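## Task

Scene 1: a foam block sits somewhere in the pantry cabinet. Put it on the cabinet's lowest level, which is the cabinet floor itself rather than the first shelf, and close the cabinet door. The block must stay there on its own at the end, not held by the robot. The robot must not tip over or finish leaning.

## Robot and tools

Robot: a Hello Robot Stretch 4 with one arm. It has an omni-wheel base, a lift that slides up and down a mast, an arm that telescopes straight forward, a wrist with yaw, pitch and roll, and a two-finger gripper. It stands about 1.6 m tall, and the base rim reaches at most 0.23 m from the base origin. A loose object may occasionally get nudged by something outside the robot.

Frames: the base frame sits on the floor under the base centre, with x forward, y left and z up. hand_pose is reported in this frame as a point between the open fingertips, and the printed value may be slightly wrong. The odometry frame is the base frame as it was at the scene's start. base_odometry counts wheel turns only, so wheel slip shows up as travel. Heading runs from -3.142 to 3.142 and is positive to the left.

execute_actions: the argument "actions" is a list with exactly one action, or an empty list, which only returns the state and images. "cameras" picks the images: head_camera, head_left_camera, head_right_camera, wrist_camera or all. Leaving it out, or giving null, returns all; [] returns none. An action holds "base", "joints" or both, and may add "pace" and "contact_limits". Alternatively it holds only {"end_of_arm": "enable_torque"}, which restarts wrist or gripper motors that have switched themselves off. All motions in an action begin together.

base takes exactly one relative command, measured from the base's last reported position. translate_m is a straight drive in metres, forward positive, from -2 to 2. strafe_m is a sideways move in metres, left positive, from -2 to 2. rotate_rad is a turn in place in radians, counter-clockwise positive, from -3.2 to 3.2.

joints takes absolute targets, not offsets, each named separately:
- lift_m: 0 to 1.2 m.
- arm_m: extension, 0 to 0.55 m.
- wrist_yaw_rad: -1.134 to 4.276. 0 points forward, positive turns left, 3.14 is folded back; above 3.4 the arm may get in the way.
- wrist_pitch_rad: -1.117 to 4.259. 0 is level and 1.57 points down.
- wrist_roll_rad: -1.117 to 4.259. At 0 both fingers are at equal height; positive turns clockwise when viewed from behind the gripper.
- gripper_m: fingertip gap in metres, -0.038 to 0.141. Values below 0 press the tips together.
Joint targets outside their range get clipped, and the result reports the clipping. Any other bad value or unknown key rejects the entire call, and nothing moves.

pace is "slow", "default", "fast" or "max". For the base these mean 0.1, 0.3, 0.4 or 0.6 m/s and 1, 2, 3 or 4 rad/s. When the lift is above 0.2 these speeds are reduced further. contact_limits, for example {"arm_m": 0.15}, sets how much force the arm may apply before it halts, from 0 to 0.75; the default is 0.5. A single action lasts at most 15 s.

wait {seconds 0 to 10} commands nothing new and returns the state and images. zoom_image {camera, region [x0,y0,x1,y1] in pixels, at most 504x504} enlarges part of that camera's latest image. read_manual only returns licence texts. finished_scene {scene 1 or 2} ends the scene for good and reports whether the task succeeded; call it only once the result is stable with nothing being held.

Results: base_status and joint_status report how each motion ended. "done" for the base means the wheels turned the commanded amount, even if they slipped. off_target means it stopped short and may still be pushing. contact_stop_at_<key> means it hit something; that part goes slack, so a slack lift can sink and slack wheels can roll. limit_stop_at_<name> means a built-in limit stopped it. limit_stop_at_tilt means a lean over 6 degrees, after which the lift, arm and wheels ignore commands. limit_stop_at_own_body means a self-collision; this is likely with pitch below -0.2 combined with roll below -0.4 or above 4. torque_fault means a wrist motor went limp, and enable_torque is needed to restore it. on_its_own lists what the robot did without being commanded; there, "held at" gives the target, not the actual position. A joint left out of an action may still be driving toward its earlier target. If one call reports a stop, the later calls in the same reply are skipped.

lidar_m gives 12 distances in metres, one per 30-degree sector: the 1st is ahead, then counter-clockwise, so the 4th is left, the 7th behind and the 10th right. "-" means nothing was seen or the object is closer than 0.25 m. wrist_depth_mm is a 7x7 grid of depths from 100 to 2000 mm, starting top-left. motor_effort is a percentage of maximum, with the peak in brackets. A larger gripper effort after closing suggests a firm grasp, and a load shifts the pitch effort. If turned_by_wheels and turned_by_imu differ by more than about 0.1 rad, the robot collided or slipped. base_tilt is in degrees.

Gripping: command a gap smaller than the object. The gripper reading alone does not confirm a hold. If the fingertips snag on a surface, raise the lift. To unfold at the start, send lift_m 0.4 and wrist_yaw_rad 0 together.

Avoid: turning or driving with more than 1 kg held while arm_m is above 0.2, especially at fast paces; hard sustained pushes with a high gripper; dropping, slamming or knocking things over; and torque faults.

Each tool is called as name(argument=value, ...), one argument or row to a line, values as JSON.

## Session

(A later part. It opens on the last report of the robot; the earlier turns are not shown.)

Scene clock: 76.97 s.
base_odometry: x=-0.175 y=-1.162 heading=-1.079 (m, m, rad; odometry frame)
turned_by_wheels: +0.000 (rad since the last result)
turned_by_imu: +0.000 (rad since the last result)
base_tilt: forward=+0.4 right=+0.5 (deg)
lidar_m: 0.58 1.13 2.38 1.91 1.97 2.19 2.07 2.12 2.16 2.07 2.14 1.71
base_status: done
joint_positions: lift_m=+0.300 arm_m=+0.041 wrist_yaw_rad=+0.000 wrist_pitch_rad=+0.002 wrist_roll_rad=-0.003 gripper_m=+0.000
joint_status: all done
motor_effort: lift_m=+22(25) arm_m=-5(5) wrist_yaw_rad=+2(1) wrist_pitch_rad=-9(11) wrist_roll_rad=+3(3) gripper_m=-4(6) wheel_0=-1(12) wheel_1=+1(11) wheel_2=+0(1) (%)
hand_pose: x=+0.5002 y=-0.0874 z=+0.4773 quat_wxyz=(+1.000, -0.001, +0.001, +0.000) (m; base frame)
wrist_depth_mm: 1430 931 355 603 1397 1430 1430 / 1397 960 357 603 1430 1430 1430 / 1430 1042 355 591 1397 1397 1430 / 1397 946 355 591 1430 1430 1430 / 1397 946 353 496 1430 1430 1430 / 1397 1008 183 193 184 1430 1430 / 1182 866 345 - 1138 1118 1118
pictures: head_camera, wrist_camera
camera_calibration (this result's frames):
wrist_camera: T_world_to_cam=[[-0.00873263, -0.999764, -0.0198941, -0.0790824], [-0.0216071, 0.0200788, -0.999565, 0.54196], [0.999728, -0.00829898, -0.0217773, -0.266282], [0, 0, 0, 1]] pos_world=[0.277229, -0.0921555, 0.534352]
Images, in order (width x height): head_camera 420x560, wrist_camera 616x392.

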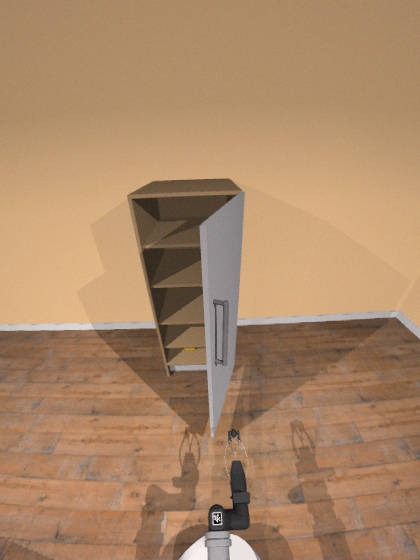

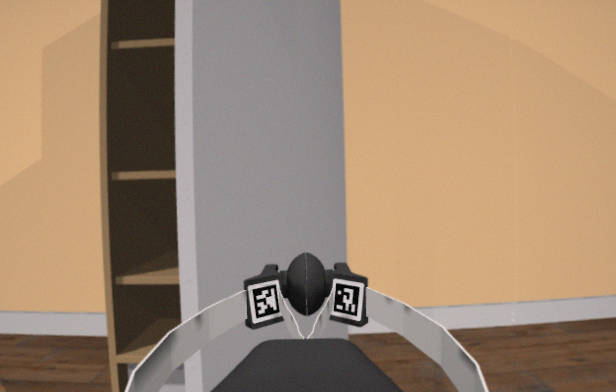

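execute_actions(
  actions=[
    {"base": {"translate_m": 0.25}},
  ],
  cameras=["head_camera", "wrist_camera"],
)

execute_actions(
  actions=[
    {"base": {"strafe_m": 0.16}, "joints": {"arm_m": 0.07}, "pace": "slow"},
  ],
  cameras=["head_camera", "wrist_camera"],
)

Scene clock: 79.50 s.
base_odometry: x=-0.057 y=-1.382 heading=-1.078 (m, m, rad; odometry frame)
turned_by_wheels: +0.000 (rad since the last result)
turned_by_imu: +0.001 (rad since the last result)
base_tilt: forward=+0.4 right=+0.5 (deg)
lidar_m: 0.32 0.89 2.03 1.96 1.99 2.39 2.32 2.42 2.15 2.08 1.99 1.49
base_status: done
joint_positions: lift_m=+0.300 arm_m=+0.041 wrist_yaw_rad=+0.000 wrist_pitch_rad=+0.002 wrist_roll_rad=-0.003 gripper_m=+0.000
joint_status: not commanded
motor_effort: lift_m=+22(22) arm_m=-5(5) wrist_yaw_rad=+2(2) wrist_pitch_rad=-7(7) wrist_roll_rad=+1(1) gripper_m=-4(5) wheel_0=+0(6) wheel_1=+1(6) wheel_2=+2(10) (%)
hand_pose: x=+0.5002 y=-0.0874 z=+0.4773 quat_wxyz=(+1.000, -0.001, +0.001, +0.000) (m; base frame)
wrist_depth_mm: 109 139 197 336 1182 1160 1182 / 109 139 197 332 1182 1160 1182 / 110 139 198 329 1160 1160 1160 / 110 139 196 327 1182 1160 1182 / 109 138 195 272 1182 1182 1160 / 108 138 175 193 183 1182 1182 / 108 125 181 - 1138 1118 1138
pictures: head_camera, wrist_camera
camera_calibration (this result's frames):
wrist_camera: T_world_to_cam=[[-0.00873257, -0.999764, -0.0198938, -0.0790825], [-0.0216057, 0.0200786, -0.999565, 0.541962], [0.999728, -0.00829895, -0.0217759, -0.266281], [0, 0, 0, 1]] pos_world=[0.277228, -0.0921555, 0.534354]
Images, in order (width x height): head_camera 420x560, wrist_camera 616x392.

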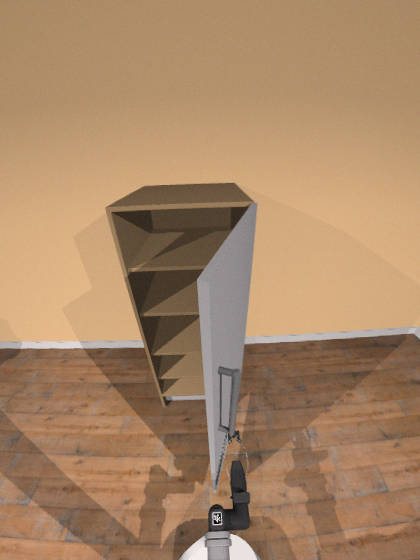

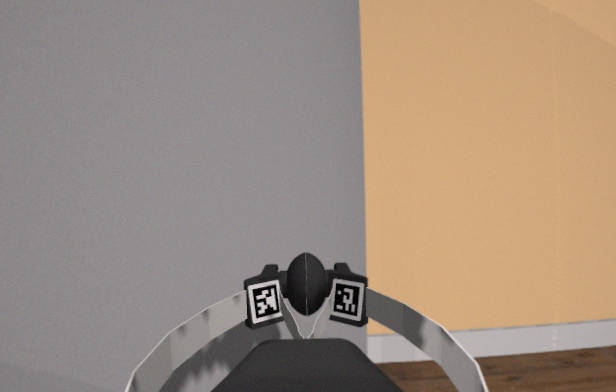

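Scene clock: 82.23 s.
base_odometry: x=+0.084 y=-1.306 heading=-1.078 (m, m, rad; odometry frame)
turned_by_wheels: +0.000 (rad since the last result)
turned_by_imu: +0.002 (rad since the last result)
base_tilt: forward=+0.3 right=+0.6 (deg)
lidar_m: 0.51 1.48 2.02 1.95 1.79 2.40 2.31 2.42 2.33 2.25 2.00 0.76
base_status: done
joint_positions: lift_m=+0.300 arm_m=+0.069 wrist_yaw_rad=+0.000 wrist_pitch_rad=+0.002 wrist_roll_rad=-0.003 gripper_m=+0.000
joint_status: all done
motor_effort: lift_m=+22(22) arm_m=+5(6) wrist_yaw_rad=+3(17) wrist_pitch_rad=-8(7) wrist_roll_rad=+1(0) gripper_m=-4(6) wheel_0=-1(8) wheel_1=+2(5) wheel_2=+1(3) (%)
hand_pose: x=+0.5285 y=-0.0875 z=+0.4773 quat_wxyz=(+1.000, -0.001, +0.001, +0.000) (m; base frame)
wrist_depth_mm: 253 282 324 375 445 1138 1118 / 253 283 322 373 445 1118 1138 / 255 283 324 375 442 1138 1138 / 255 283 324 375 442 1160 1138 / 254 282 324 357 445 1138 1138 / 254 282 183 194 183 1138 1160 / 253 271 317 - 442 1025 1138
pictures: head_camera, wrist_camera
camera_calibration (this result's frames):
wrist_camera: T_world_to_cam=[[-0.00911074, -0.999761, -0.019894, -0.0787447], [-0.0215964, 0.0200869, -0.999565, 0.542571], [0.999725, -0.00867714, -0.0217742, -0.294552], [0, 0, 0, 1]] pos_world=[0.305471, -0.0921803, 0.534355]
Images, in order (width x height): head_camera 420x560, wrist_camera 616x392.

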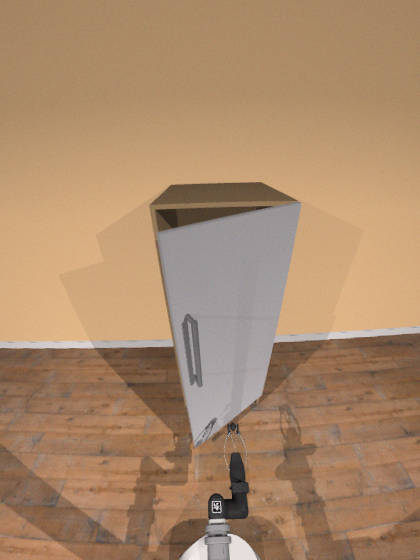

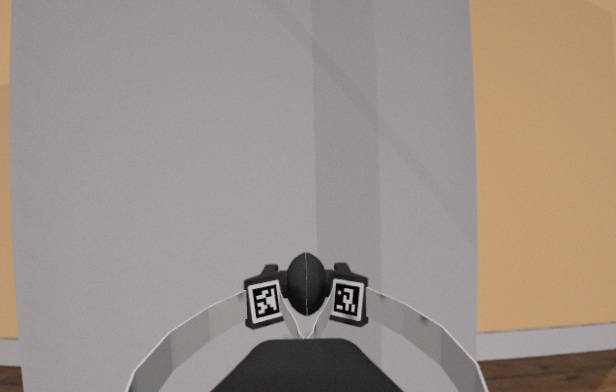

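wait(
  seconds=1.5,
)

Scene clock: 83.77 s.
base_odometry: x=+0.084 y=-1.306 heading=-1.078 (m, m, rad; odometry frame)
turned_by_wheels: +0.000 (rad since the last result)
turned_by_imu: +0.001 (rad since the last result)
base_tilt: forward=+0.3 right=+0.5 (deg)
lidar_m: 0.80 1.48 2.06 1.93 1.82 2.38 2.33 2.42 2.33 2.24 2.02 0.84
base_status: done
joint_positions: lift_m=+0.300 arm_m=+0.069 wrist_yaw_rad=+0.000 wrist_pitch_rad=+0.002 wrist_roll_rad=-0.003 gripper_m=+0.000
joint_status: all done
motor_effort: lift_m=+22(22) arm_m=+5(6) wrist_yaw_rad=+3(17) wrist_pitch_rad=-8(7) wrist_roll_rad=+0(0) gripper_m=-5(6) wheel_0=-1(8) wheel_1=+2(5) wheel_2=+1(3) (%)
hand_pose: x=+0.5285 y=-0.0875 z=+0.4773 quat_wxyz=(+1.000, -0.001, +0.001, +0.000) (m; base frame)
wrist_depth_mm: 1138 525 530 535 530 1160 1138 / 1138 535 530 530 535 1138 1138 / 1118 535 530 535 535 1160 1160 / 1138 535 535 535 535 1160 1160 / 1118 535 535 539 539 1160 1138 / 1118 535 182 193 184 1138 1160 / 1118 535 535 - 539 1042 1138
wait: 1.50 s; at rest by 0.23 s
pictures: head_camera, head_left_camera, head_right_camera, wrist_camera
camera_calibration (this result's frames):
wrist_camera: T_world_to_cam=[[-0.00911074, -0.999761, -0.0198941, -0.0787447], [-0.0215964, 0.020087, -0.999565, 0.542571], [0.999725, -0.00867714, -0.0217742, -0.294552], [0, 0, 0, 1]] pos_world=[0.305471, -0.0921803, 0.534355]
Images, in order (width x height): head_camera 420x560, head_left_camera 420x672, head_right_camera 420x672, wrist_camera 616x392.

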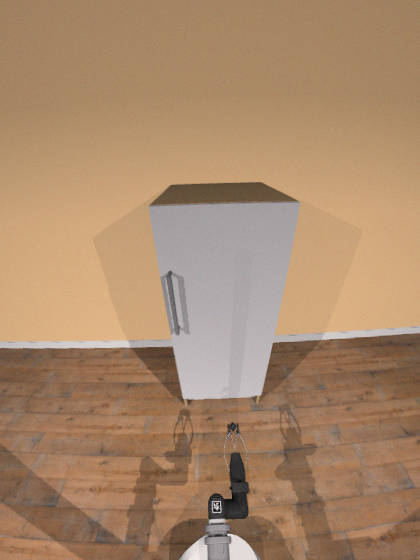

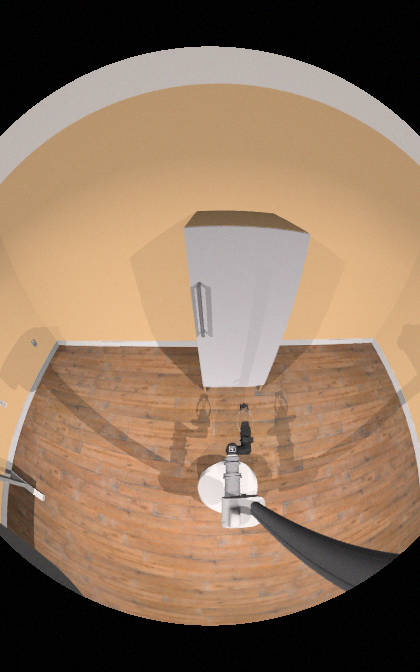

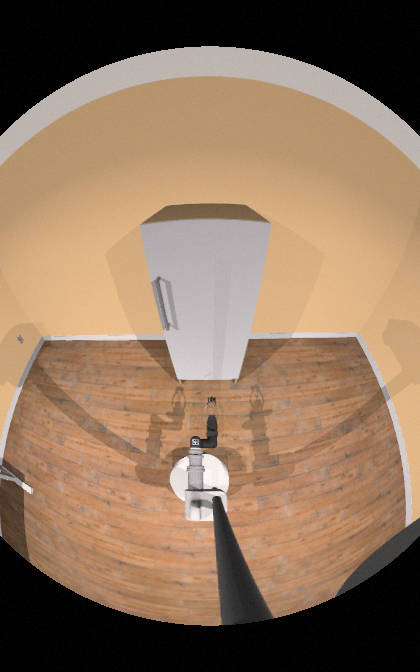

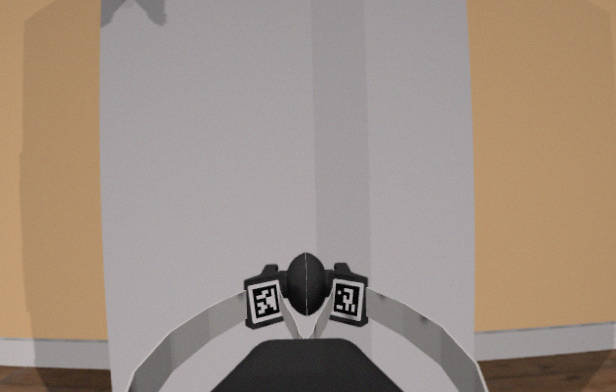

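wait(
  seconds=2,
)

Scene clock: 85.83 s.
base_odometry: x=+0.084 y=-1.306 heading=-1.078 (m, m, rad; odometry frame)
turned_by_wheels: +0.000 (rad since the last result)
turned_by_imu: +0.001 (rad since the last result)
base_tilt: forward=+0.4 right=+0.6 (deg)
lidar_m: 0.81 1.45 2.03 1.92 1.79 2.40 2.33 2.42 2.31 2.21 2.02 0.87
base_status: done
joint_positions: lift_m=+0.300 arm_m=+0.069 wrist_yaw_rad=+0.000 wrist_pitch_rad=+0.002 wrist_roll_rad=-0.003 gripper_m=+0.000
joint_status: all done
motor_effort: lift_m=+22(22) arm_m=+5(6) wrist_yaw_rad=+3(17) wrist_pitch_rad=-8(7) wrist_roll_rad=+3(0) gripper_m=-7(6) wheel_0=-1(8) wheel_1=+2(5) wheel_2=+1(3) (%)
hand_pose: x=+0.5285 y=-0.0875 z=+0.4773 quat_wxyz=(+1.000, -0.001, +0.001, +0.000) (m; base frame)
wrist_depth_mm: 1118 530 530 530 535 1138 1138 / 1118 530 539 530 535 1138 1138 / 1118 530 535 535 539 1138 1138 / 1138 535 535 535 539 1138 1160 / 1138 539 539 535 539 1138 1160 / 1138 539 183 193 184 1160 1160 / 1138 535 539 - 539 1025 1138
wait: 2.00 s; at rest by 0.20 s
pictures: head_camera, head_left_camera, head_right_camera, wrist_camera
camera_calibration (this result's frames):
wrist_camera: T_world_to_cam=[[-0.00911056, -0.999761, -0.0198942, -0.0787446], [-0.0215964, 0.0200871, -0.999565, 0.542571], [0.999725, -0.00867696, -0.0217742, -0.294552], [0, 0, 0, 1]] pos_world=[0.305471, -0.0921803, 0.534355]
Images, in order (width x height): head_camera 420x560, head_left_camera 420x672, head_right_camera 420x672, wrist_camera 616x392.

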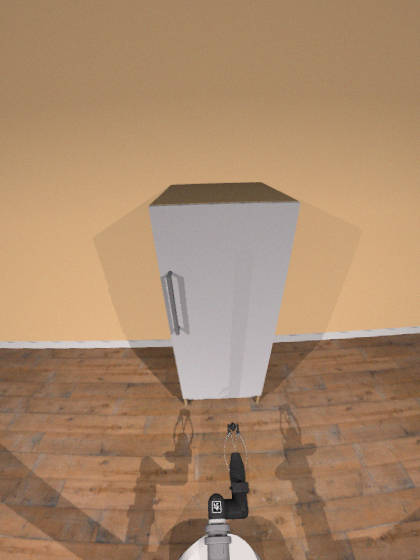

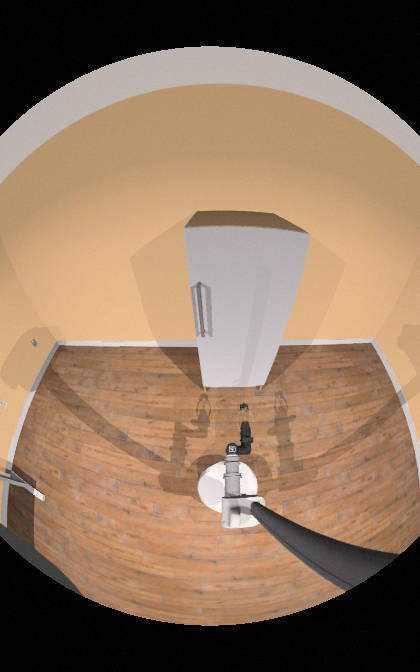

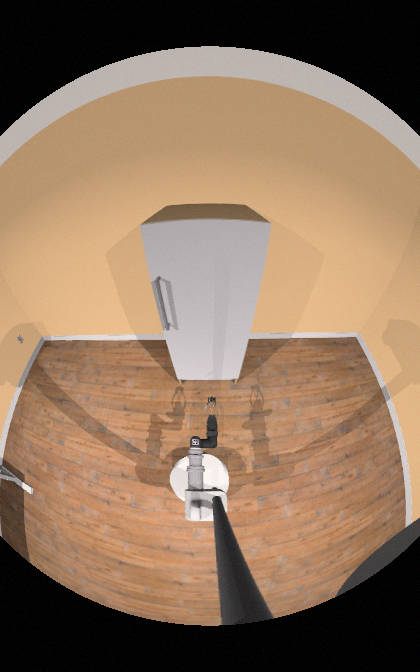

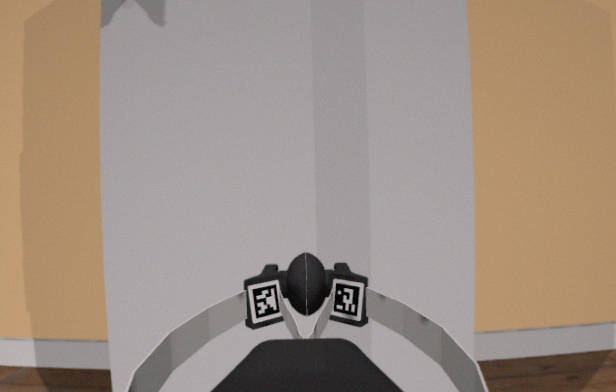

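The door is shut and staying shut, and the block is on the cabinet's bottom level, so I'm ending scene 1.

finished_scene(
  scene=1,
)

The scene is finished: the task was done.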